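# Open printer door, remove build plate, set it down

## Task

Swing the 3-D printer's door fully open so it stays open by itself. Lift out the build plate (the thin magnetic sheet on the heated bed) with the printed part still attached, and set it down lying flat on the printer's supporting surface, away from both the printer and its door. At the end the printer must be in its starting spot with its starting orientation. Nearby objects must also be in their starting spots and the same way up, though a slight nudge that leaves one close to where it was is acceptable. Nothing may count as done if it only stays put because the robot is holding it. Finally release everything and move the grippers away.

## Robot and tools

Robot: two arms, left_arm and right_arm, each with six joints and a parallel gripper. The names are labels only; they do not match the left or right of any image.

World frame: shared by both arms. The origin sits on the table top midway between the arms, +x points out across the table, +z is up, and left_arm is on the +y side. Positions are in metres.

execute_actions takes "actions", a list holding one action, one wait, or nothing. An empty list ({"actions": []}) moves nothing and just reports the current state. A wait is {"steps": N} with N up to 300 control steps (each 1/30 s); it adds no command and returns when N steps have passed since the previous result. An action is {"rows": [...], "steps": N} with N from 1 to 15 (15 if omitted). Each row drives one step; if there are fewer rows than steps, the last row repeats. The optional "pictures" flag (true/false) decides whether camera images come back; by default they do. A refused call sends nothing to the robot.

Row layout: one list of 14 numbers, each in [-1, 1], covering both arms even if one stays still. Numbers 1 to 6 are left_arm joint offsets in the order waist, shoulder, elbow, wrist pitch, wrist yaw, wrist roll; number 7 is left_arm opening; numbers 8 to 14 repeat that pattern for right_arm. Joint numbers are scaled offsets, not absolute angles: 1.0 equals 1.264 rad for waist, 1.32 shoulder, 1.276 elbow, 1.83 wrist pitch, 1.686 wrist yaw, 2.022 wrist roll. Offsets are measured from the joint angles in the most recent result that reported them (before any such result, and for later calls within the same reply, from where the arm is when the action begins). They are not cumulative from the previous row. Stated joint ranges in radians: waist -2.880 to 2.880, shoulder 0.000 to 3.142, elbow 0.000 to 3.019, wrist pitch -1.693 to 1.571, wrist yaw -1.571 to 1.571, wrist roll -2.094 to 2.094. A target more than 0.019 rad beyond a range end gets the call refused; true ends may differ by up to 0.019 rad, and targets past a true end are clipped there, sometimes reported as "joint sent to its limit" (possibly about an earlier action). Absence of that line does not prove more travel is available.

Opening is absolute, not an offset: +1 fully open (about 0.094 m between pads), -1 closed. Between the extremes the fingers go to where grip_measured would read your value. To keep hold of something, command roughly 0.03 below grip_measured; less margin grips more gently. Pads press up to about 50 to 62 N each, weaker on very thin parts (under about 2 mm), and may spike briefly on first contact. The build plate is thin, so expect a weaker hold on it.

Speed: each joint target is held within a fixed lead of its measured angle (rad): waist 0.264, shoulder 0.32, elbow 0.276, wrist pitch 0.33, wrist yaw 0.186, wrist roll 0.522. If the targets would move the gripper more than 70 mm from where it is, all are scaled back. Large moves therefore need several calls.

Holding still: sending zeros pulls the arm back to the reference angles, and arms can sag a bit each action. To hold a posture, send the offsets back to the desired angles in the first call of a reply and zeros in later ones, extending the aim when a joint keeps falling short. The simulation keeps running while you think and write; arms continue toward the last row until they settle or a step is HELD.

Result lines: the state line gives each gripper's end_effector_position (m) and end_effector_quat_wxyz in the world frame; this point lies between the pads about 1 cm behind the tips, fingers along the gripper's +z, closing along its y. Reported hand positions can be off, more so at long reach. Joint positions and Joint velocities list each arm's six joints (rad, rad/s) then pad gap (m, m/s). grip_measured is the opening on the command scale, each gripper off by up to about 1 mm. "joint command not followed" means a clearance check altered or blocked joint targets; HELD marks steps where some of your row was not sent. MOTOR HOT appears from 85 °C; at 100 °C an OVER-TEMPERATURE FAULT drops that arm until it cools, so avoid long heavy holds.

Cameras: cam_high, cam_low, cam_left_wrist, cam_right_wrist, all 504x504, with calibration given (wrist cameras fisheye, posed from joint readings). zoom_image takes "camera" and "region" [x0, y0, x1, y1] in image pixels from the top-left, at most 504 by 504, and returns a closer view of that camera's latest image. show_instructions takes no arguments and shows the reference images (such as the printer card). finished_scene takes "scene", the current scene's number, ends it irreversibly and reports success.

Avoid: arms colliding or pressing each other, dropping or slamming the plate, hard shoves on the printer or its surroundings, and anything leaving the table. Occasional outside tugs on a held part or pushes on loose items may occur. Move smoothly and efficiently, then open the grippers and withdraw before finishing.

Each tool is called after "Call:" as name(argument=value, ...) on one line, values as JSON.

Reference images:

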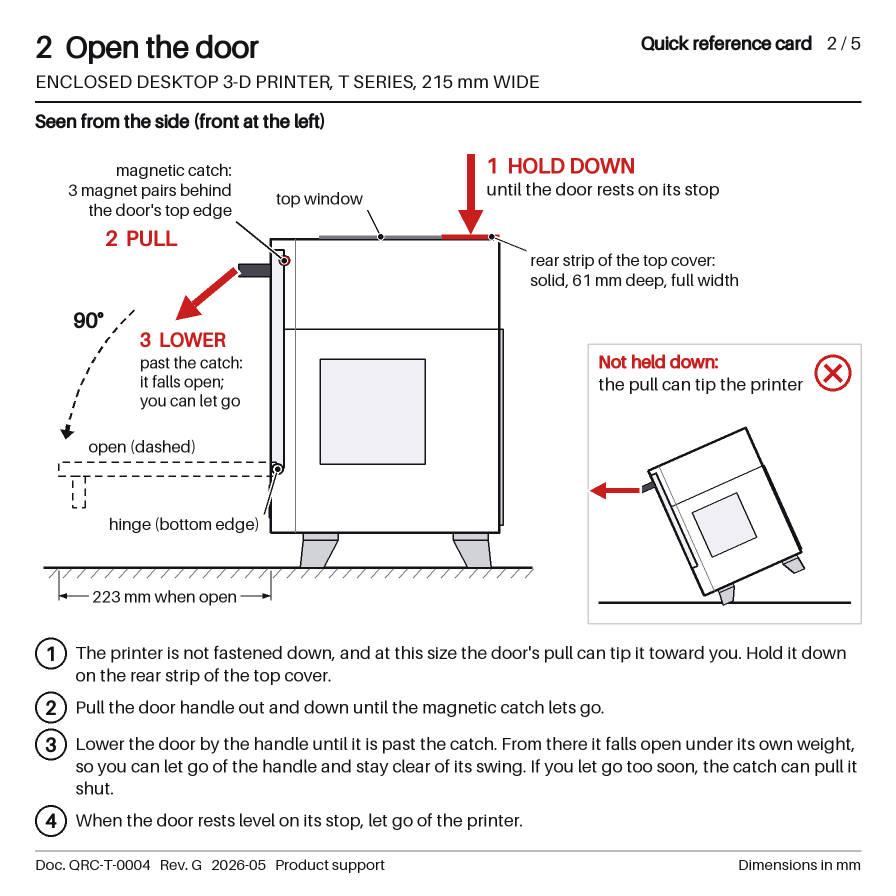

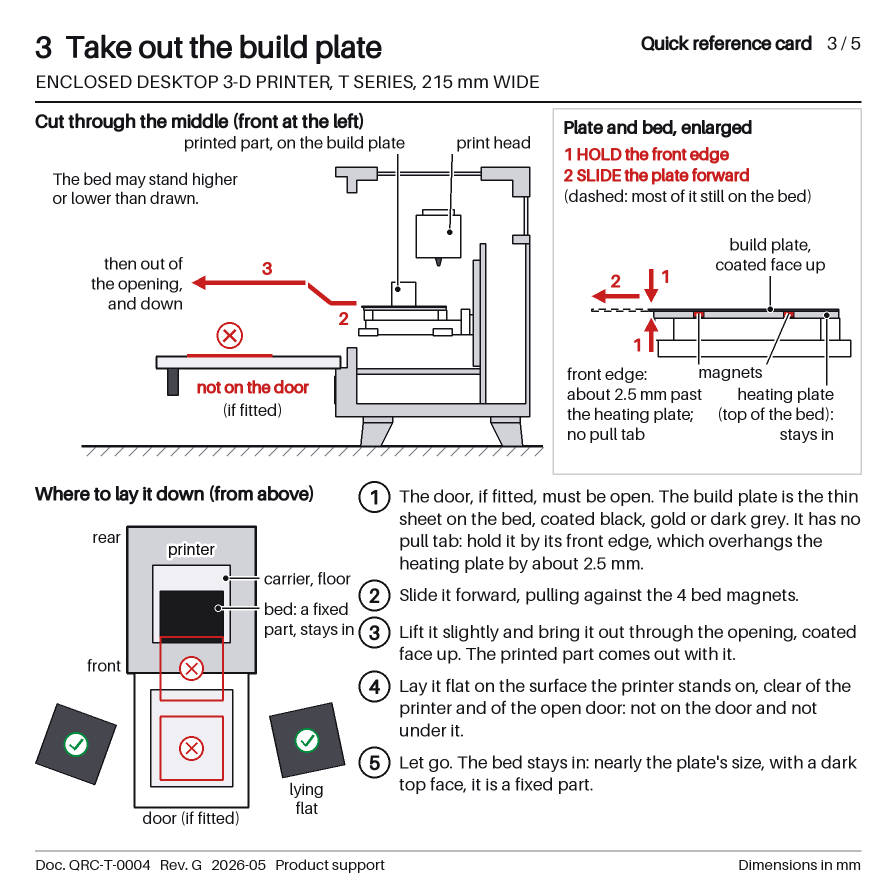

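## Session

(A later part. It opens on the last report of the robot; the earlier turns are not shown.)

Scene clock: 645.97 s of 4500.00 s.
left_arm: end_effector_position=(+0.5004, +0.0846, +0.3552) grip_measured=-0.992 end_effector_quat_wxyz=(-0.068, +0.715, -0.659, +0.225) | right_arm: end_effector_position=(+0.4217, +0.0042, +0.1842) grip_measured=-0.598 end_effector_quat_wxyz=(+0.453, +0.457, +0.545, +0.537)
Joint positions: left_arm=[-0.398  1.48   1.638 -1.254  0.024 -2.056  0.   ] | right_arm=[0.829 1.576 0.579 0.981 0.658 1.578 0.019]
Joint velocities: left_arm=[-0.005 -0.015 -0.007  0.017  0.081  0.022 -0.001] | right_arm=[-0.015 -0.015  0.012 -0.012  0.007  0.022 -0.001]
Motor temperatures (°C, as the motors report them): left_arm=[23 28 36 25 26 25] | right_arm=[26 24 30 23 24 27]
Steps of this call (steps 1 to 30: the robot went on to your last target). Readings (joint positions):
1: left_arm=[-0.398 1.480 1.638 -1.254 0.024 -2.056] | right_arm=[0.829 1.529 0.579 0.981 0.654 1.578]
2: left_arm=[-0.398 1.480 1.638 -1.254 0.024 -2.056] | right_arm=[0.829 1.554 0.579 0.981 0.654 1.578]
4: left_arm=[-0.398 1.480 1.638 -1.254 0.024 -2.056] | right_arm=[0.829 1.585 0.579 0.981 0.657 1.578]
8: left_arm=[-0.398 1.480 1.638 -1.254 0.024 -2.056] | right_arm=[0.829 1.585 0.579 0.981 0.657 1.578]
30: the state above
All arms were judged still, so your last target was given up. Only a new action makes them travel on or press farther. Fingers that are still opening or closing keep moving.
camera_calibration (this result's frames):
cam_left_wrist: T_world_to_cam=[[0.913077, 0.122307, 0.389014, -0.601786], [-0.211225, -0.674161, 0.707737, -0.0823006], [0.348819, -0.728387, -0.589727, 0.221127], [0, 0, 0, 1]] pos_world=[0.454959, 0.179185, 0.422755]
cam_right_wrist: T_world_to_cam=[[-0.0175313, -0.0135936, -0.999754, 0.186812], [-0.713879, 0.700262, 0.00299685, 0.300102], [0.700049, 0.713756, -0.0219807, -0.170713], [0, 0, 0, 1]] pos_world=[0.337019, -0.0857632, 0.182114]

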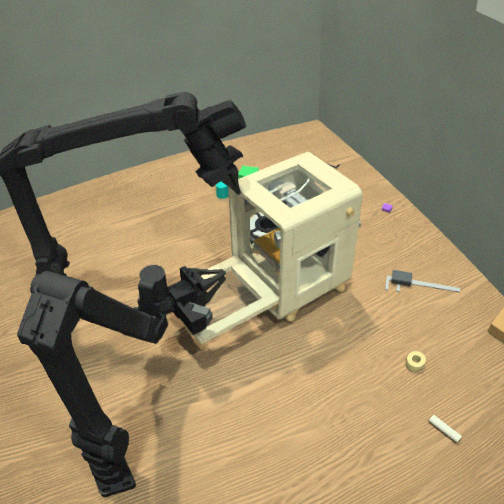

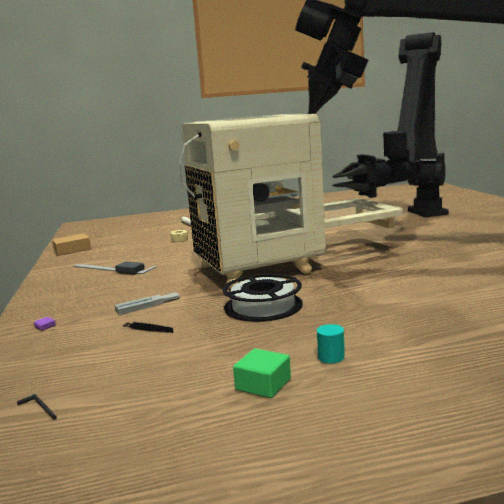

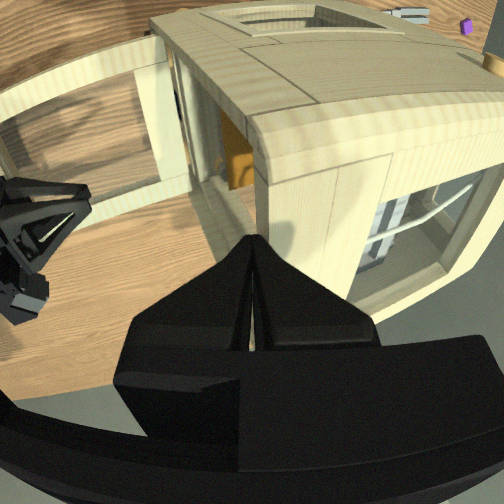

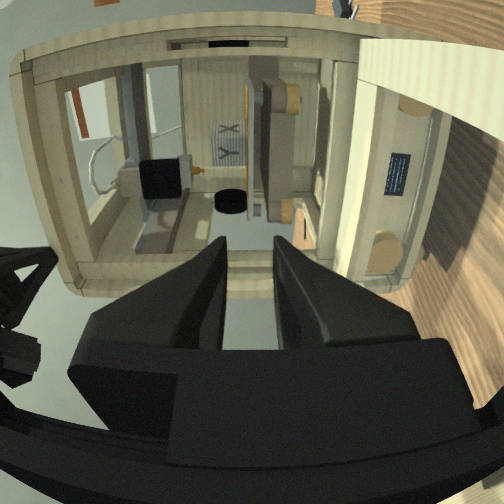

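Call:
execute_actions(actions=[{"rows": [[0,0,0.02,0,0,0,-1, -0.008,0.008,0.02,0,-0.006,-0.004,-0.7],[0,0,0.02,0,0,0,-1, -0.016,0.016,0.033,-0.004,-0.012,-0.004,-0.8],[0,0,0.02,0,0,0,-1, -0.024,0.025,0.046,-0.006,-0.018,-0.004,-0.8],[0,0,0.02,0,0,0,-1, -0.032,0.034,0.059,-0.008,-0.024,-0.004,-0.8],[0,0,0.02,0,0,0,-1, -0.04,0.043,0.072,-0.01,-0.03,-0.004,-0.8],[0,0,0.02,0,0,0,-1, -0.048,0.052,0.085,-0.012,-0.036,-0.004,-0.8],[0,0,0.02,0,0,0,-1, -0.056,0.061,0.098,-0.014,-0.042,-0.004,-0.8],[0,0,0.02,0,0,0,-1, -0.064,0.07,0.111,-0.016,-0.048,-0.004,-0.8],[0,0,0.02,0,0,0,-1, -0.072,0.079,0.124,-0.018,-0.054,-0.004,-0.8],[0,0,0.02,0,0,0,-1, -0.08,0.088,0.137,-0.02,-0.06,-0.004,-0.8],[0,0,0.02,0,0,0,-1, -0.088,0.097,0.15,-0.022,-0.065,-0.004,-0.8],[0,0,0.02,0,0,0,-1, -0.096,0.106,0.163,-0.025,-0.07,-0.004,-0.8]], "steps": 15}], pictures=false)

Call:
execute_actions(actions=[{"steps": 20}])

Call:
zoom_image(camera="cam_right_wrist", region=[190, 130, 310, 270])

Scene clock: 672.53 s of 4500.00 s.
left_arm: end_effector_position=(+0.5004, +0.0846, +0.3552) grip_measured=-0.992 end_effector_quat_wxyz=(-0.068, +0.715, -0.659, +0.225) | right_arm: end_effector_position=(+0.4984, +0.0106, +0.1752) grip_measured=-0.798 end_effector_quat_wxyz=(+0.453, +0.459, +0.545, +0.535)
Joint positions: left_arm=[-0.398  1.48   1.638 -1.254  0.024 -2.056  0.   ] | right_arm=[0.71  1.717 0.744 0.953 0.542 1.578 0.009]
Joint velocities: left_arm=[ 0.015 -0.005 -0.002  0.012  0.007  0.022  0.   ] | right_arm=[-0.142  0.063  0.125 -0.027 -0.007 -0.066 -0.   ]
Motor temperatures (°C, as the motors report them): left_arm=[23 28 36 25 26 25] | right_arm=[26 25 30 23 24 27]
Steps of this call (steps 1 to 90: nothing new was sent; then 23.07 s passed at rest; steps 91 to 105: all 15 steps of this action). Readings (joint positions):
91: left_arm=[-0.398 1.480 1.638 -1.254 0.024 -2.056] | right_arm=[0.829 1.576 0.579 0.981 0.654 1.578]
92: left_arm=[-0.398 1.480 1.638 -1.254 0.024 -2.056] | right_arm=[0.828 1.578 0.579 0.981 0.647 1.578]
94: left_arm=[-0.398 1.480 1.638 -1.254 0.024 -2.056] | right_arm=[0.820 1.587 0.583 0.981 0.628 1.578]
98: left_arm=[-0.398 1.480 1.638 -1.254 0.024 -2.056] | right_arm=[0.781 1.638 0.632 0.975 0.588 1.578]
105: the state above

Scene clock: 673.20 s of 4500.00 s.
left_arm: end_effector_position=(+0.5004, +0.0846, +0.3552) grip_measured=-0.992 end_effector_quat_wxyz=(-0.068, +0.715, -0.659, +0.225) | right_arm: end_effector_position=(+0.5003, +0.0092, +0.1755) grip_measured=-0.798 end_effector_quat_wxyz=(+0.455, +0.460, +0.544, +0.534)
Joint positions: left_arm=[-0.398  1.48   1.638 -1.254  0.024 -2.056  0.   ] | right_arm=[0.706 1.718 0.746 0.953 0.542 1.578 0.009]
Joint velocities: left_arm=[-0.005  0.015 -0.002 -0.007 -0.081 -0.037  0.   ] | right_arm=[ 0.005  0.005 -0.012 -0.007 -0.037  0.007 -0.001]
Motor temperatures (°C, as the motors report them): left_arm=[23 28 36 25 26 25] | right_arm=[26 25 30 23 24 27]
Steps of this call (steps 1 to 15: the robot went on to your last target; steps 16 to 20: nothing new was sent). Readings (joint positions):
1: left_arm=[-0.398 1.480 1.638 -1.254 0.024 -2.056] | right_arm=[0.707 1.718 0.746 0.953 0.542 1.578]
2: left_arm=[-0.398 1.480 1.638 -1.254 0.024 -2.056] | right_arm=[0.706 1.718 0.746 0.953 0.542 1.578]
4: left_arm=[-0.398 1.480 1.638 -1.254 0.024 -2.056] | right_arm=[0.706 1.718 0.746 0.953 0.542 1.578]
8: left_arm=[-0.398 1.480 1.638 -1.254 0.024 -2.056] | right_arm=[0.706 1.718 0.746 0.953 0.542 1.578]
20: the state above
All arms were judged still, so your last target was given up. Only a new action makes them travel on or press farther. Fingers that are still opening or closing keep moving.
camera_calibration (this result's frames):
cam_left_wrist: T_world_to_cam=[[0.913077, 0.122307, 0.389014, -0.601786], [-0.211225, -0.674161, 0.707737, -0.0823006], [0.348819, -0.728387, -0.589727, 0.221127], [0, 0, 0, 1]] pos_world=[0.454959, 0.179185, 0.422755]
cam_right_wrist: T_world_to_cam=[[-0.0204318, -0.0132885, -0.999703, 0.18099], [-0.708223, 0.705971, 0.00509049, 0.349506], [0.705694, 0.708116, -0.0238354, -0.231983], [0, 0, 0, 1]] pos_world=[0.414935, -0.0800651, 0.173627]

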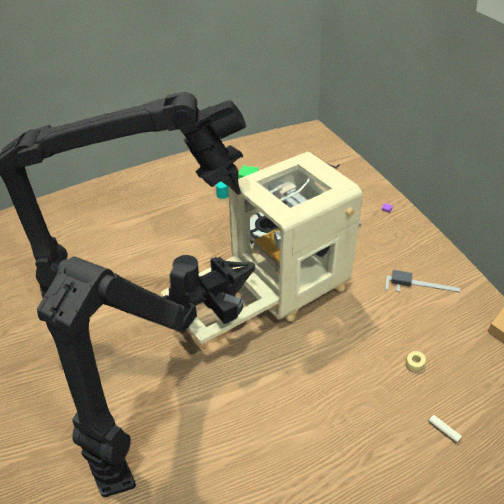

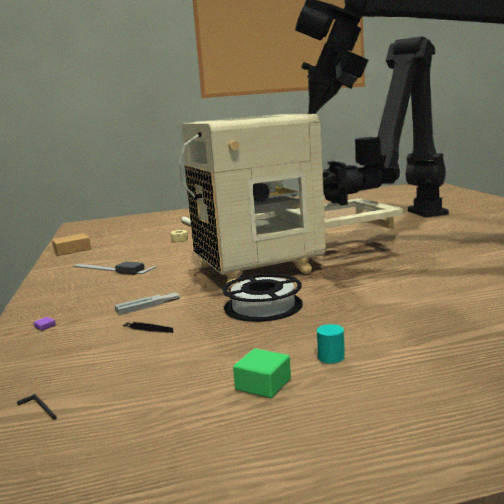

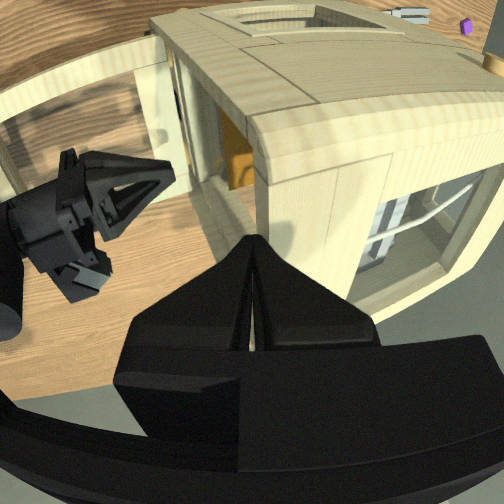

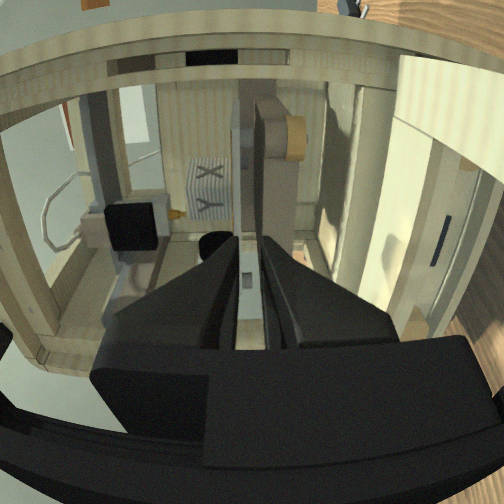

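Region (190, 130, 310, 270) of cam_right_wrist's 504x504 image, scaled by 3.600, with more detail than that image has; it fills the left 432 columns of this view, and the rest is white.

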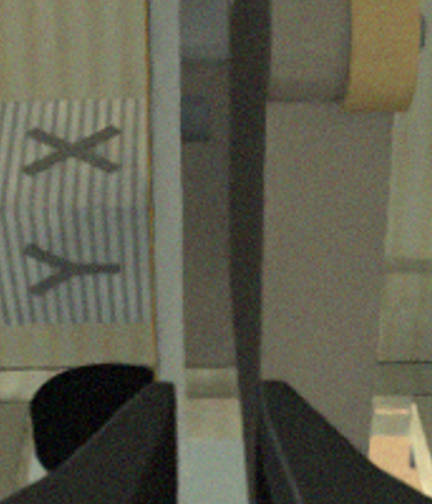

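Call:
execute_actions(actions=[{"rows": [[0,0,0.02,0,0,0,-1, 0.004,0,0.04,-0.005,0,-0.004,-0.8],[0,0,0.02,0,0,0,-1, 0.006,0,0.05,-0.008,0,-0.004,-0.8],[0,0,0.02,0,0,0,-1, 0.008,0.004,0.058,-0.011,0,-0.004,-0.8],[0,0,0.02,0,0,0,-1, 0.01,0.009,0.066,-0.014,0,-0.004,-0.8],[0,0,0.02,0,0,0,-1, 0.01,0.014,0.074,-0.017,0,-0.004,-0.8],[0,0,0.02,0,0,0,-1, 0.01,0.019,0.082,-0.02,0,-0.004,-0.8],[0,0,0.02,0,0,0,-1, 0.01,0.024,0.09,-0.023,0,-0.004,-0.8],[0,0,0.02,0,0,0,-1, 0.01,0.029,0.098,-0.026,0,-0.004,-0.8],[0,0,0.02,0,0,0,-1, 0.01,0.034,0.106,-0.029,0,-0.004,-0.8],[0,0,0.02,0,0,0,-1, 0.01,0.039,0.114,-0.029,0,-0.004,-0.8]], "steps": 15}], pictures=false)

Call:
execute_actions(actions=[{"steps": 15}])

Call:
zoom_image(camera="cam_right_wrist", region=[190, 150, 310, 290])

Scene clock: 699.67 s of 4500.00 s.
left_arm: end_effector_position=(+0.5004, +0.0846, +0.3552) grip_measured=-0.992 end_effector_quat_wxyz=(-0.068, +0.715, -0.659, +0.225) | right_arm: end_effector_position=(+0.5242, +0.0332, +0.1850) grip_measured=-0.798 end_effector_quat_wxyz=(+0.454, +0.458, +0.539, +0.541)
Joint positions: left_arm=[-0.398  1.48   1.638 -1.254  0.024 -2.056  0.   ] | right_arm=[0.71  1.765 0.846 0.917 0.542 1.578 0.009]
Joint velocities: left_arm=[-0.005 -0.015 -0.007  0.012 -0.037 -0.007 -0.   ] | right_arm=[ 0.015  0.015  0.007 -0.046  0.007 -0.022 -0.001]
Motor temperatures (°C, as the motors report them): left_arm=[23 28 36 25 26 25] | right_arm=[26 25 32 22 23 27]
Steps of this call (steps 1 to 90: nothing new was sent; then 22.97 s passed at rest; steps 91 to 105: all 15 steps of this action). Readings (joint positions):
91: left_arm=[-0.398 1.480 1.638 -1.254 0.024 -2.056] | right_arm=[0.706 1.718 0.746 0.953 0.542 1.578]
92: left_arm=[-0.398 1.480 1.638 -1.254 0.024 -2.056] | right_arm=[0.706 1.718 0.747 0.953 0.542 1.578]
94: left_arm=[-0.398 1.480 1.638 -1.254 0.024 -2.056] | right_arm=[0.706 1.719 0.754 0.950 0.542 1.578]
98: left_arm=[-0.398 1.480 1.638 -1.254 0.024 -2.056] | right_arm=[0.708 1.734 0.796 0.933 0.542 1.578]
105: the state above

Scene clock: 700.17 s of 4500.00 s.
left_arm: end_effector_position=(+0.5004, +0.0846, +0.3552) grip_measured=-0.992 end_effector_quat_wxyz=(-0.068, +0.715, -0.659, +0.225) | right_arm: end_effector_position=(+0.5242, +0.0332, +0.1844) grip_measured=-0.798 end_effector_quat_wxyz=(+0.454, +0.458, +0.540, +0.541)
Joint positions: left_arm=[-0.398  1.48   1.638 -1.254  0.024 -2.056  0.   ] | right_arm=[0.71  1.765 0.846 0.917 0.542 1.578 0.009]
Joint velocities: left_arm=[-0.015 -0.005 -0.012 -0.012  0.051 -0.022 -0.001] | right_arm=[-0.005 -0.005 -0.017  0.012  0.007 -0.022 -0.   ]
Motor temperatures (°C, as the motors report them): left_arm=[23 28 36 25 26 25] | right_arm=[26 25 32 22 23 27]
Steps of this call (steps 1 to 15: the robot went on to your last target). Readings (joint positions):
1: left_arm=[-0.398 1.480 1.638 -1.254 0.024 -2.056] | right_arm=[0.710 1.765 0.846 0.917 0.542 1.578]
2: left_arm=[-0.398 1.480 1.638 -1.254 0.024 -2.056] | right_arm=[0.710 1.765 0.846 0.917 0.542 1.578]
4: left_arm=[-0.398 1.480 1.638 -1.254 0.024 -2.056] | right_arm=[0.710 1.765 0.846 0.917 0.542 1.578]
8: left_arm=[-0.398 1.480 1.638 -1.254 0.024 -2.056] | right_arm=[0.710 1.765 0.846 0.917 0.542 1.578]
15: the state above
All arms were judged still, so your last target was given up. Only a new action makes them travel on or press farther. Fingers that are still opening or closing keep moving.
camera_calibration (this result's frames):
cam_left_wrist: T_world_to_cam=[[0.913077, 0.122307, 0.389014, -0.601786], [-0.211225, -0.674161, 0.707737, -0.0823006], [0.348819, -0.728387, -0.589727, 0.221127], [0, 0, 0, 1]] pos_world=[0.454959, 0.179185, 0.422755]
cam_right_wrist: T_world_to_cam=[[-0.00822429, -0.00293709, -0.999962, 0.183981], [-0.711501, 0.702675, 0.00378791, 0.351466], [0.702637, 0.711505, -0.00786875, -0.267082], [0, 0, 0, 1]] pos_world=[0.439243, -0.0563956, 0.180541]

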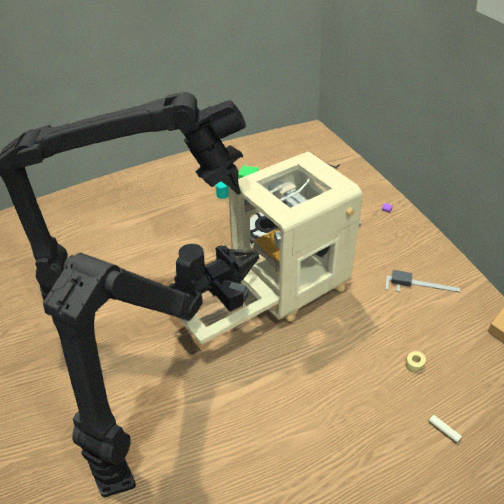

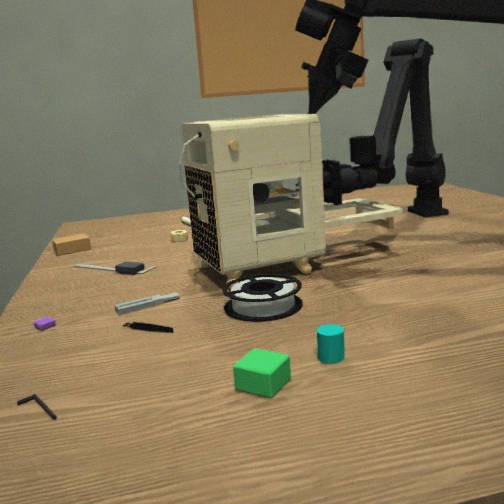

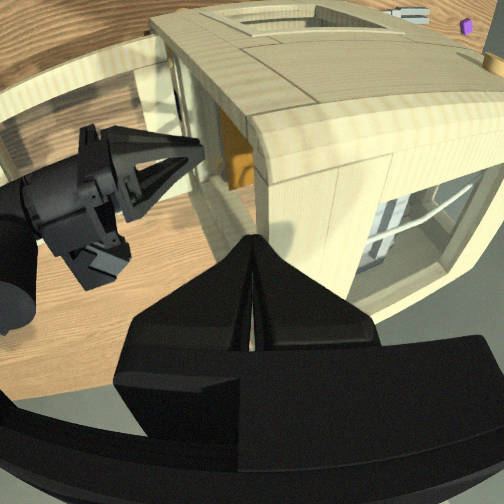

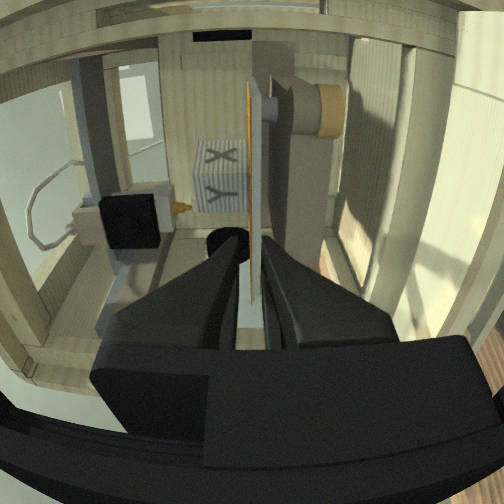

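Region (190, 150, 310, 290) of cam_right_wrist's 504x504 image, scaled by 3.600, with more detail than that image has; it fills the left 432 columns of this view, and the rest is white.

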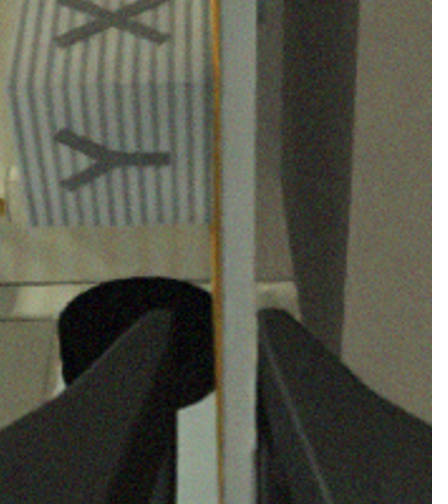

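Call:
execute_actions(actions=[{"rows": [[0,0,0.02,0,0,0,-1, -0.005,0.004,0.036,-0.009,-0.002,0,-0.85],[0,0,0.02,0,0,0,-1, -0.007,0.006,0.04,-0.01,-0.003,0,-0.9],[0,0,0.02,0,0,0,-1, -0.009,0.008,0.044,-0.011,-0.004,0,-0.9],[0,0,0.02,0,0,0,-1, -0.01,0.01,0.047,-0.012,-0.005,0,-0.9],[0,0,0.02,0,0,0,-1, -0.011,0.012,0.05,-0.013,-0.006,0,-0.9],[0,0,0.02,0,0,0,-1, -0.012,0.014,0.053,-0.014,-0.007,0,-0.9],[0,0,0.02,0,0,0,-1, -0.014,0.016,0.056,-0.015,-0.008,0,-0.9],[0,0,0.02,0,0,0,-1, -0.015,0.018,0.0595,-0.016,-0.0095,0,-0.9]], "steps": 15}], pictures=false)

Call:
execute_actions(actions=[{"steps": 12}])

Call:
zoom_image(camera="cam_right_wrist", region=[200, 180, 300, 300])

Call:
zoom_image(camera="cam_left_wrist", region=[160, 90, 280, 210])

Scene clock: 713.60 s of 4500.00 s.
left_arm: end_effector_position=(+0.5004, +0.0846, +0.3552) grip_measured=-0.992 end_effector_quat_wxyz=(-0.068, +0.715, -0.659, +0.225) | right_arm: end_effector_position=(+0.5338, +0.0340, +0.1806) grip_measured=-0.898 end_effector_quat_wxyz=(+0.453, +0.459, +0.543, +0.538)
Joint positions: left_arm=[-0.398  1.48   1.638 -1.254  0.024 -2.056  0.   ] | right_arm=[0.698 1.784 0.868 0.904 0.529 1.578 0.005]
Joint velocities: left_arm=[ 0.005 -0.005 -0.007  0.002  0.022  0.022 -0.   ] | right_arm=[-0.015 -0.005 -0.002 -0.012  0.066  0.007 -0.   ]
Motor temperatures (°C, as the motors report them): left_arm=[23 28 36 25 26 25] | right_arm=[26 25 32 22 23 27]
Steps of this call (steps 1 to 90: nothing new was sent; then 9.93 s passed at rest; steps 91 to 105: all 15 steps of this action). Readings (joint positions):
91: left_arm=[-0.398 1.480 1.638 -1.254 0.024 -2.056] | right_arm=[0.710 1.765 0.846 0.917 0.542 1.578]
92: left_arm=[-0.398 1.480 1.638 -1.254 0.024 -2.056] | right_arm=[0.710 1.765 0.846 0.917 0.541 1.578]
94: left_arm=[-0.398 1.480 1.638 -1.254 0.024 -2.056] | right_arm=[0.710 1.766 0.846 0.916 0.538 1.578]
98: left_arm=[-0.398 1.480 1.638 -1.254 0.024 -2.056] | right_arm=[0.705 1.775 0.858 0.908 0.531 1.578]
105: the state above

Scene clock: 714.00 s of 4500.00 s.
left_arm: end_effector_position=(+0.5004, +0.0846, +0.3552) grip_measured=-0.992 end_effector_quat_wxyz=(-0.068, +0.715, -0.659, +0.225) | right_arm: end_effector_position=(+0.5338, +0.0340, +0.1806) grip_measured=-0.898 end_effector_quat_wxyz=(+0.453, +0.459, +0.543, +0.538)
Joint positions: left_arm=[-0.398  1.48   1.638 -1.254  0.024 -2.056  0.   ] | right_arm=[0.698 1.784 0.868 0.904 0.529 1.578 0.005]
Joint velocities: left_arm=[-0.024 -0.005 -0.007 -0.007 -0.037 -0.037  0.   ] | right_arm=[ 0.015 -0.005  0.002  0.007  0.037 -0.007 -0.   ]
Motor temperatures (°C, as the motors report them): left_arm=[23 28 36 25 26 25] | right_arm=[26 25 32 22 23 27]
Steps of this call (steps 1 to 12: the robot went on to your last target). Readings (joint positions):
1: left_arm=[-0.398 1.480 1.638 -1.254 0.024 -2.056] | right_arm=[0.698 1.784 0.868 0.904 0.529 1.578]
2: left_arm=[-0.398 1.480 1.638 -1.254 0.024 -2.056] | right_arm=[0.698 1.784 0.868 0.904 0.529 1.578]
4: left_arm=[-0.398 1.480 1.638 -1.254 0.024 -2.056] | right_arm=[0.698 1.784 0.868 0.904 0.529 1.578]
8: left_arm=[-0.398 1.480 1.638 -1.254 0.024 -2.056] | right_arm=[0.698 1.784 0.868 0.904 0.529 1.578]
12: the state above
camera_calibration (this result's frames):
cam_left_wrist: T_world_to_cam=[[0.913077, 0.122307, 0.389014, -0.601786], [-0.211225, -0.674161, 0.707737, -0.0823006], [0.348819, -0.728387, -0.589727, 0.221127], [0, 0, 0, 1]] pos_world=[0.454959, 0.179185, 0.422755]
cam_right_wrist: T_world_to_cam=[[-0.0149654, -0.00855778, -0.999851, 0.183995], [-0.712276, 0.701884, 0.0046536, 0.358009], [0.70174, 0.71224, -0.0165995, -0.272359], [0, 0, 0, 1]] pos_world=[0.448879, -0.0557215, 0.177781]

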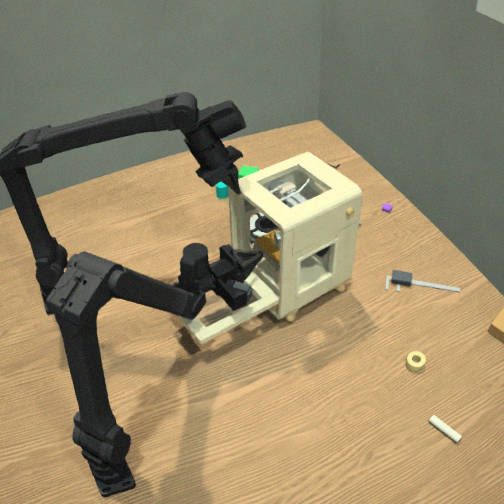

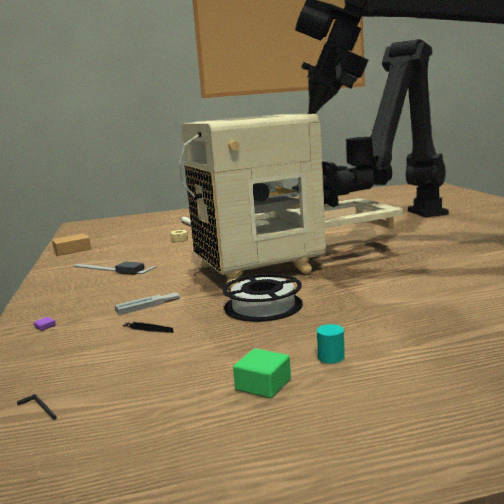

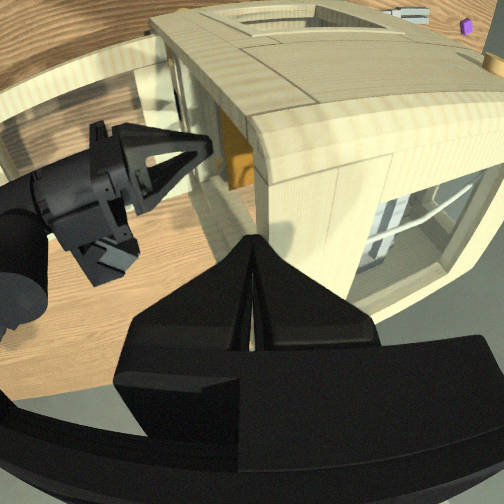

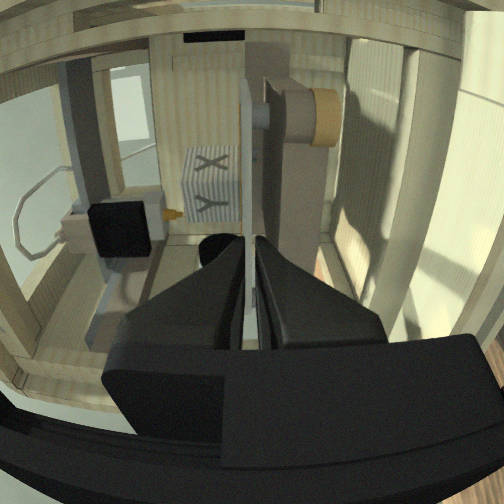

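Region (200, 180, 300, 300) of cam_right_wrist's 504x504 image, scaled by 4.200, with more detail than that image has.

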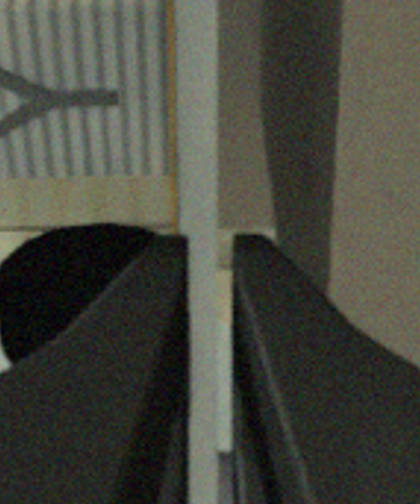

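Region (160, 90, 280, 210) of cam_left_wrist's 504x504 image, scaled by 4.200, with more detail than that image has.

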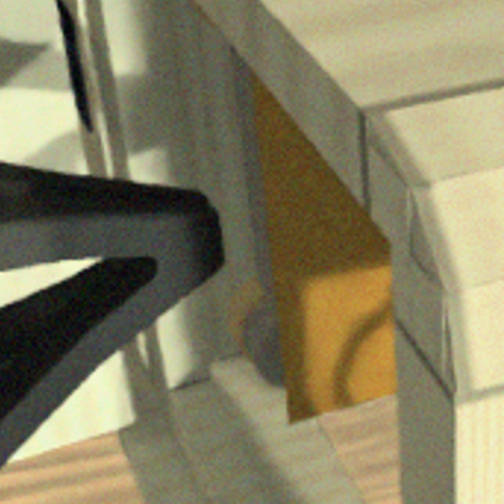

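Call:
execute_actions(actions=[])

Scene clock: 739.47 s of 4500.00 s.
left_arm: end_effector_position=(+0.5004, +0.0846, +0.3552) grip_measured=-0.992 end_effector_quat_wxyz=(-0.068, +0.715, -0.659, +0.225) | right_arm: end_effector_position=(+0.5338, +0.0340, +0.1806) grip_measured=-0.898 end_effector_quat_wxyz=(+0.453, +0.459, +0.543, +0.538)
Joint positions: left_arm=[-0.398  1.48   1.638 -1.254  0.024 -2.056  0.   ] | right_arm=[0.698 1.784 0.868 0.904 0.529 1.578 0.005]
Joint velocities: left_arm=[-0.005  0.005 -0.022  0.007 -0.022  0.007 -0.001] | right_arm=[-0.015  0.005  0.002 -0.012  0.037 -0.037  0.001]
Motor temperatures (°C, as the motors report them): left_arm=[23 28 36 25 26 25] | right_arm=[26 25 33 22 23 27]
Steps of this call (steps 1 to 15: the robot went on to your last target; steps 16 to 90: nothing new was sent; then 22.47 s passed at rest). Readings (joint positions):
1: left_arm=[-0.398 1.480 1.638 -1.254 0.024 -2.056] | right_arm=[0.698 1.784 0.868 0.904 0.529 1.578]
2: left_arm=[-0.398 1.480 1.638 -1.254 0.024 -2.056] | right_arm=[0.698 1.784 0.868 0.904 0.529 1.578]
4: left_arm=[-0.398 1.480 1.638 -1.254 0.024 -2.056] | right_arm=[0.698 1.784 0.868 0.904 0.529 1.578]
8: left_arm=[-0.398 1.480 1.638 -1.254 0.024 -2.056] | right_arm=[0.698 1.784 0.868 0.904 0.529 1.578]
90: the state above
All arms were judged still, so your last target was given up. Only a new action makes them travel on or press farther. Fingers that are still opening or closing keep moving.
camera_calibration (this result's frames):
cam_left_wrist: T_world_to_cam=[[0.913077, 0.122307, 0.389014, -0.601786], [-0.211225, -0.674161, 0.707737, -0.0823006], [0.348819, -0.728387, -0.589727, 0.221127], [0, 0, 0, 1]] pos_world=[0.454959, 0.179185, 0.422755]
cam_right_wrist: T_world_to_cam=[[-0.0149654, -0.00855778, -0.999851, 0.183995], [-0.712276, 0.701884, 0.0046536, 0.358009], [0.70174, 0.71224, -0.0165995, -0.272359], [0, 0, 0, 1]] pos_world=[0.448879, -0.0557215, 0.177781]

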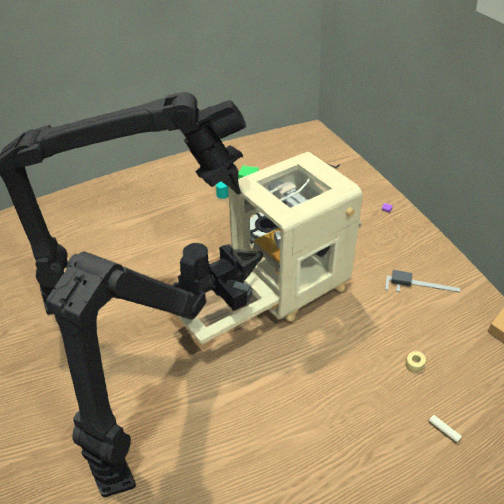

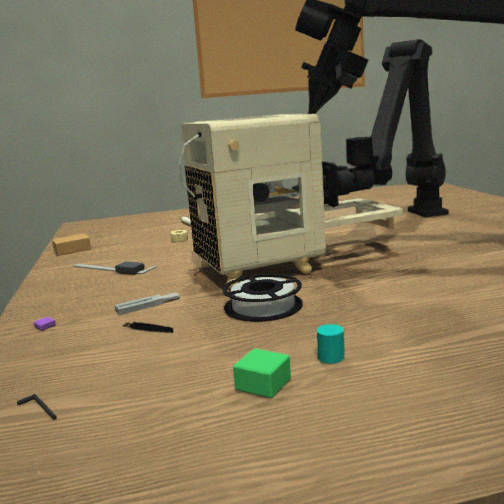

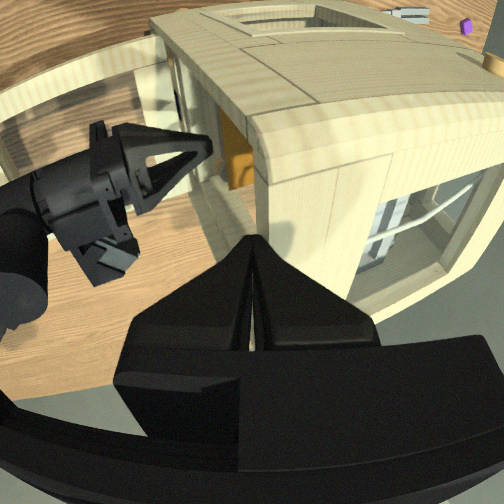

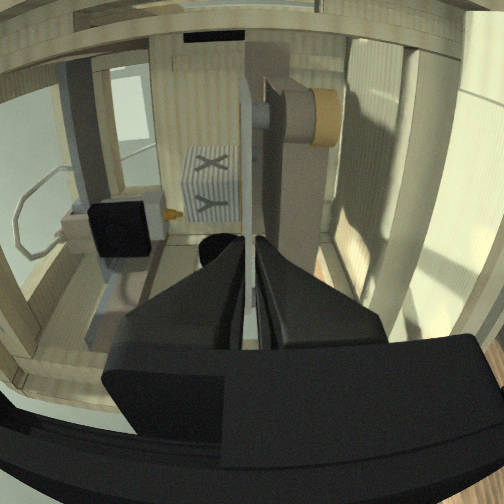

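Call:
execute_actions(actions=[{"rows":[[0,0,0.02,0,0,0,-1,0,0,0.02,0.019,0,0,-0.9]],"steps":15}], pictures=false)

Call:
execute_actions(actions=[{"steps":10}])

Call:
zoom_image(camera="cam_right_wrist", region=[190,160,310,280])

Scene clock: 744.53 s of 4500.00 s.
left_arm: end_effector_position=(+0.5004, +0.0846, +0.3552) grip_measured=-0.992 end_effector_quat_wxyz=(-0.068, +0.715, -0.659, +0.225) | right_arm: end_effector_position=(+0.5338, +0.0340, +0.1815) grip_measured=-0.898 end_effector_quat_wxyz=(+0.454, +0.458, +0.541, +0.540)
Joint positions: left_arm=[-0.398  1.48   1.638 -1.254  0.024 -2.056  0.   ] | right_arm=[0.698 1.784 0.868 0.909 0.529 1.578 0.005]
Joint velocities: left_arm=[-0.005  0.005  0.007  0.002  0.051  0.022 -0.   ] | right_arm=[ 0.005 -0.005 -0.007 -0.002 -0.081  0.037  0.   ]
Motor temperatures (°C, as the motors report them): left_arm=[23 28 36 25 26 25] | right_arm=[26 25 33 22 23 27]
Steps of this call (steps 1 to 90: nothing new was sent; then 1.57 s passed at rest; steps 91 to 105: all 15 steps of this action). Readings (joint positions):
91: left_arm=[-0.398 1.480 1.638 -1.254 0.024 -2.056] | right_arm=[0.698 1.784 0.868 0.905 0.529 1.578]
92: left_arm=[-0.398 1.480 1.638 -1.254 0.024 -2.056] | right_arm=[0.698 1.784 0.868 0.906 0.529 1.578]
94: left_arm=[-0.398 1.480 1.638 -1.254 0.024 -2.056] | right_arm=[0.698 1.784 0.868 0.908 0.529 1.578]
98: left_arm=[-0.398 1.480 1.638 -1.254 0.024 -2.056] | right_arm=[0.698 1.784 0.868 0.909 0.529 1.578]
105: the state above

Scene clock: 744.87 s of 4500.00 s.
left_arm: end_effector_position=(+0.5004, +0.0846, +0.3552) grip_measured=-0.992 end_effector_quat_wxyz=(-0.068, +0.715, -0.659, +0.225) | right_arm: end_effector_position=(+0.5338, +0.0340, +0.1815) grip_measured=-0.898 end_effector_quat_wxyz=(+0.454, +0.458, +0.541, +0.540)
Joint positions: left_arm=[-0.398  1.48   1.638 -1.254  0.024 -2.056  0.   ] | right_arm=[0.698 1.784 0.868 0.909 0.529 1.578 0.005]
Joint velocities: left_arm=[-0.015 -0.005 -0.007  0.002 -0.007  0.037 -0.   ] | right_arm=[-0.015  0.005 -0.002 -0.017  0.022 -0.022 -0.001]
Motor temperatures (°C, as the motors report them): left_arm=[23 28 36 25 26 25] | right_arm=[26 25 33 22 23 27]
Steps of this call (steps 1 to 10: the robot went on to your last target). Readings (joint positions):
1: left_arm=[-0.398 1.480 1.638 -1.254 0.024 -2.056] | right_arm=[0.698 1.784 0.868 0.909 0.529 1.578]
2: left_arm=[-0.398 1.480 1.638 -1.254 0.024 -2.056] | right_arm=[0.698 1.784 0.868 0.909 0.529 1.578]
4: left_arm=[-0.398 1.480 1.638 -1.254 0.024 -2.056] | right_arm=[0.698 1.784 0.868 0.909 0.529 1.578]
8: left_arm=[-0.398 1.480 1.638 -1.254 0.024 -2.056] | right_arm=[0.698 1.784 0.868 0.909 0.529 1.578]
10: the state above
camera_calibration (this result's frames):
cam_left_wrist: T_world_to_cam=[[0.913077, 0.122307, 0.389014, -0.601786], [-0.211225, -0.674161, 0.707737, -0.0823006], [0.348819, -0.728387, -0.589727, 0.221127], [0, 0, 0, 1]] pos_world=[0.454959, 0.179185, 0.422755]
cam_right_wrist: T_world_to_cam=[[-0.0117509, -0.00586121, -0.999914, 0.183132], [-0.71229, 0.701872, 0.00425661, 0.358085], [0.701787, 0.712279, -0.0124225, -0.273137], [0, 0, 0, 1]] pos_world=[0.448897, -0.0557072, 0.178199]

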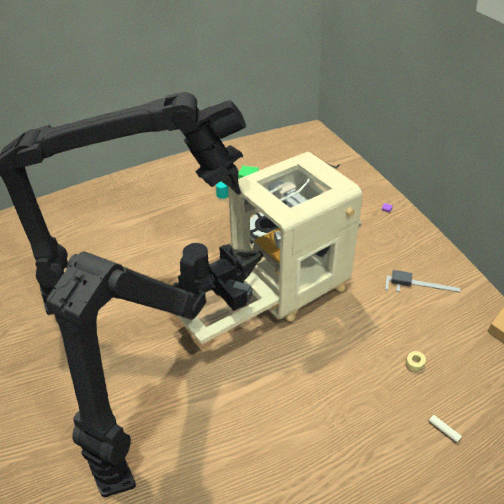

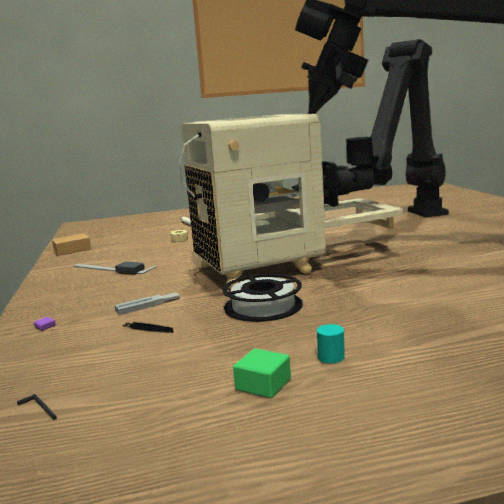

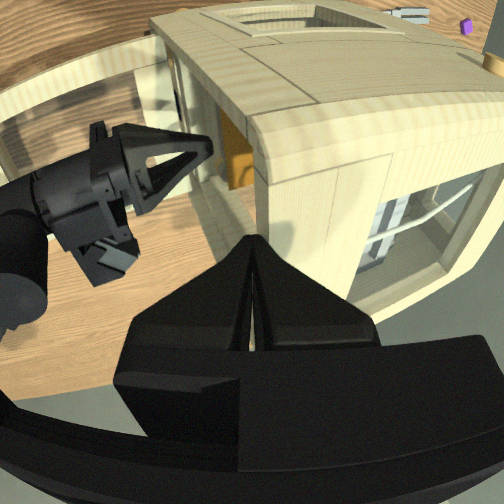

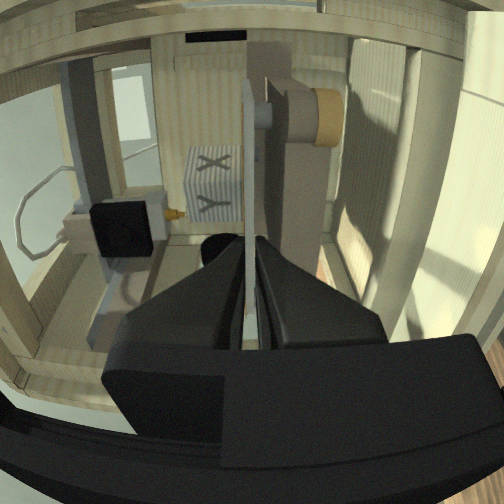

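Region (190, 160, 310, 280) of cam_right_wrist's 504x504 image, scaled by 4.200, with more detail than that image has.

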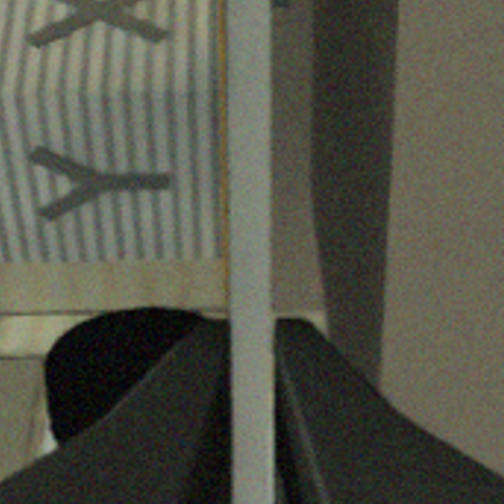

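Call:
execute_actions(actions=[{"rows":[[0,0,0.02,0,0,0,-1,0,0,0.02,0.023,0,0,-0.9]],"steps":15}])

Call:
zoom_image(camera="cam_right_wrist", region=[190,160,310,280])

Scene clock: 753.43 s of 4500.00 s.
left_arm: end_effector_position=(+0.5004, +0.0846, +0.3552) grip_measured=-0.992 end_effector_quat_wxyz=(-0.068, +0.715, -0.659, +0.225) | right_arm: end_effector_position=(+0.5338, +0.0340, +0.1841) grip_measured=-0.898 end_effector_quat_wxyz=(+0.454, +0.458, +0.537, +0.544)
Joint positions: left_arm=[-0.398  1.48   1.638 -1.254  0.024 -2.056  0.   ] | right_arm=[0.698 1.784 0.868 0.921 0.529 1.578 0.005]
Joint velocities: left_arm=[-0.005 -0.005  0.002  0.012 -0.022  0.007 -0.001] | right_arm=[-0.005 -0.024  0.012 -0.027  0.007  0.007  0.001]
Motor temperatures (°C, as the motors report them): left_arm=[23 28 36 25 26 25] | right_arm=[26 25 32 23 23 27]
Steps of this call (steps 1 to 15: the robot went on to your last target; steps 16 to 90: nothing new was sent; then 5.07 s passed at rest; steps 91 to 105: all 15 steps of this action). Readings (joint positions):
91: left_arm=[-0.398 1.480 1.638 -1.254 0.024 -2.056] | right_arm=[0.698 1.784 0.868 0.911 0.529 1.578]
92: left_arm=[-0.398 1.480 1.638 -1.254 0.024 -2.056] | right_arm=[0.698 1.784 0.868 0.914 0.529 1.578]
94: left_arm=[-0.398 1.480 1.638 -1.254 0.024 -2.056] | right_arm=[0.698 1.784 0.868 0.919 0.529 1.578]
98: left_arm=[-0.398 1.480 1.638 -1.254 0.024 -2.056] | right_arm=[0.698 1.784 0.868 0.921 0.529 1.578]
105: the state above
camera_calibration (this result's frames):
cam_left_wrist: T_world_to_cam=[[0.913077, 0.122307, 0.389014, -0.601786], [-0.211225, -0.674161, 0.707737, -0.0823006], [0.348819, -0.728387, -0.589727, 0.221127], [0, 0, 0, 1]] pos_world=[0.454959, 0.179185, 0.422755]
cam_right_wrist: T_world_to_cam=[[-0.00269124, 0.00173886, -0.999995, 0.180683], [-0.712324, 0.701844, 0.00313746, 0.3583], [0.701846, 0.712328, -0.000650204, -0.275311], [0, 0, 0, 1]] pos_world=[0.448937, -0.0556729, 0.179379]

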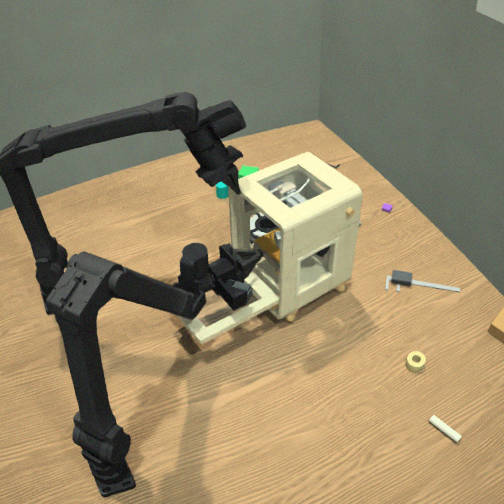

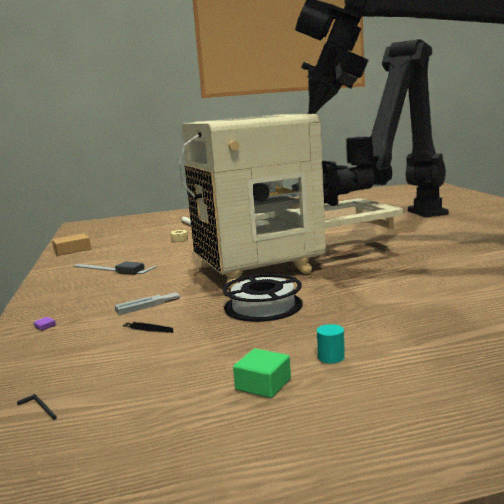

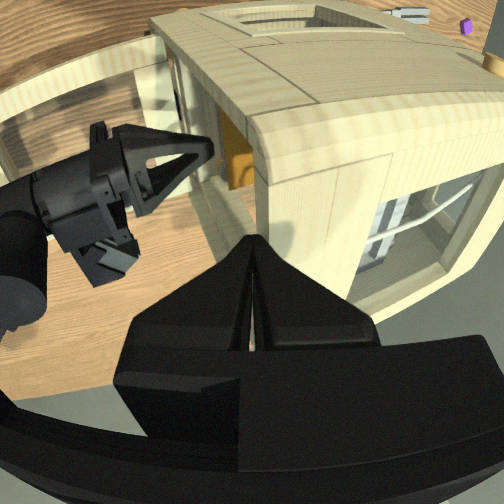

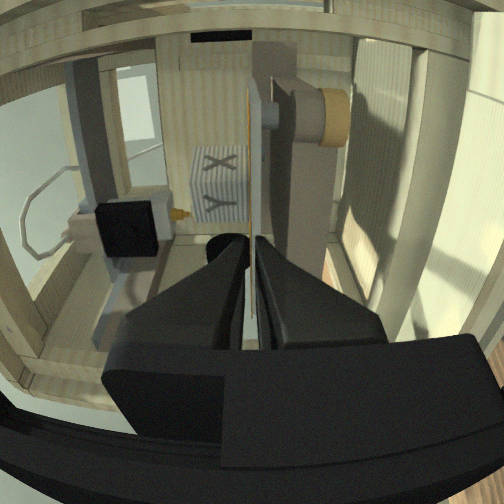

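Region (190, 160, 310, 280) of cam_right_wrist's 504x504 image, scaled by 4.200, with more detail than that image has.

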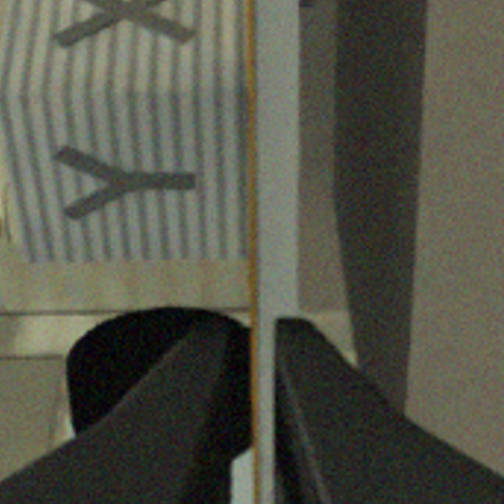

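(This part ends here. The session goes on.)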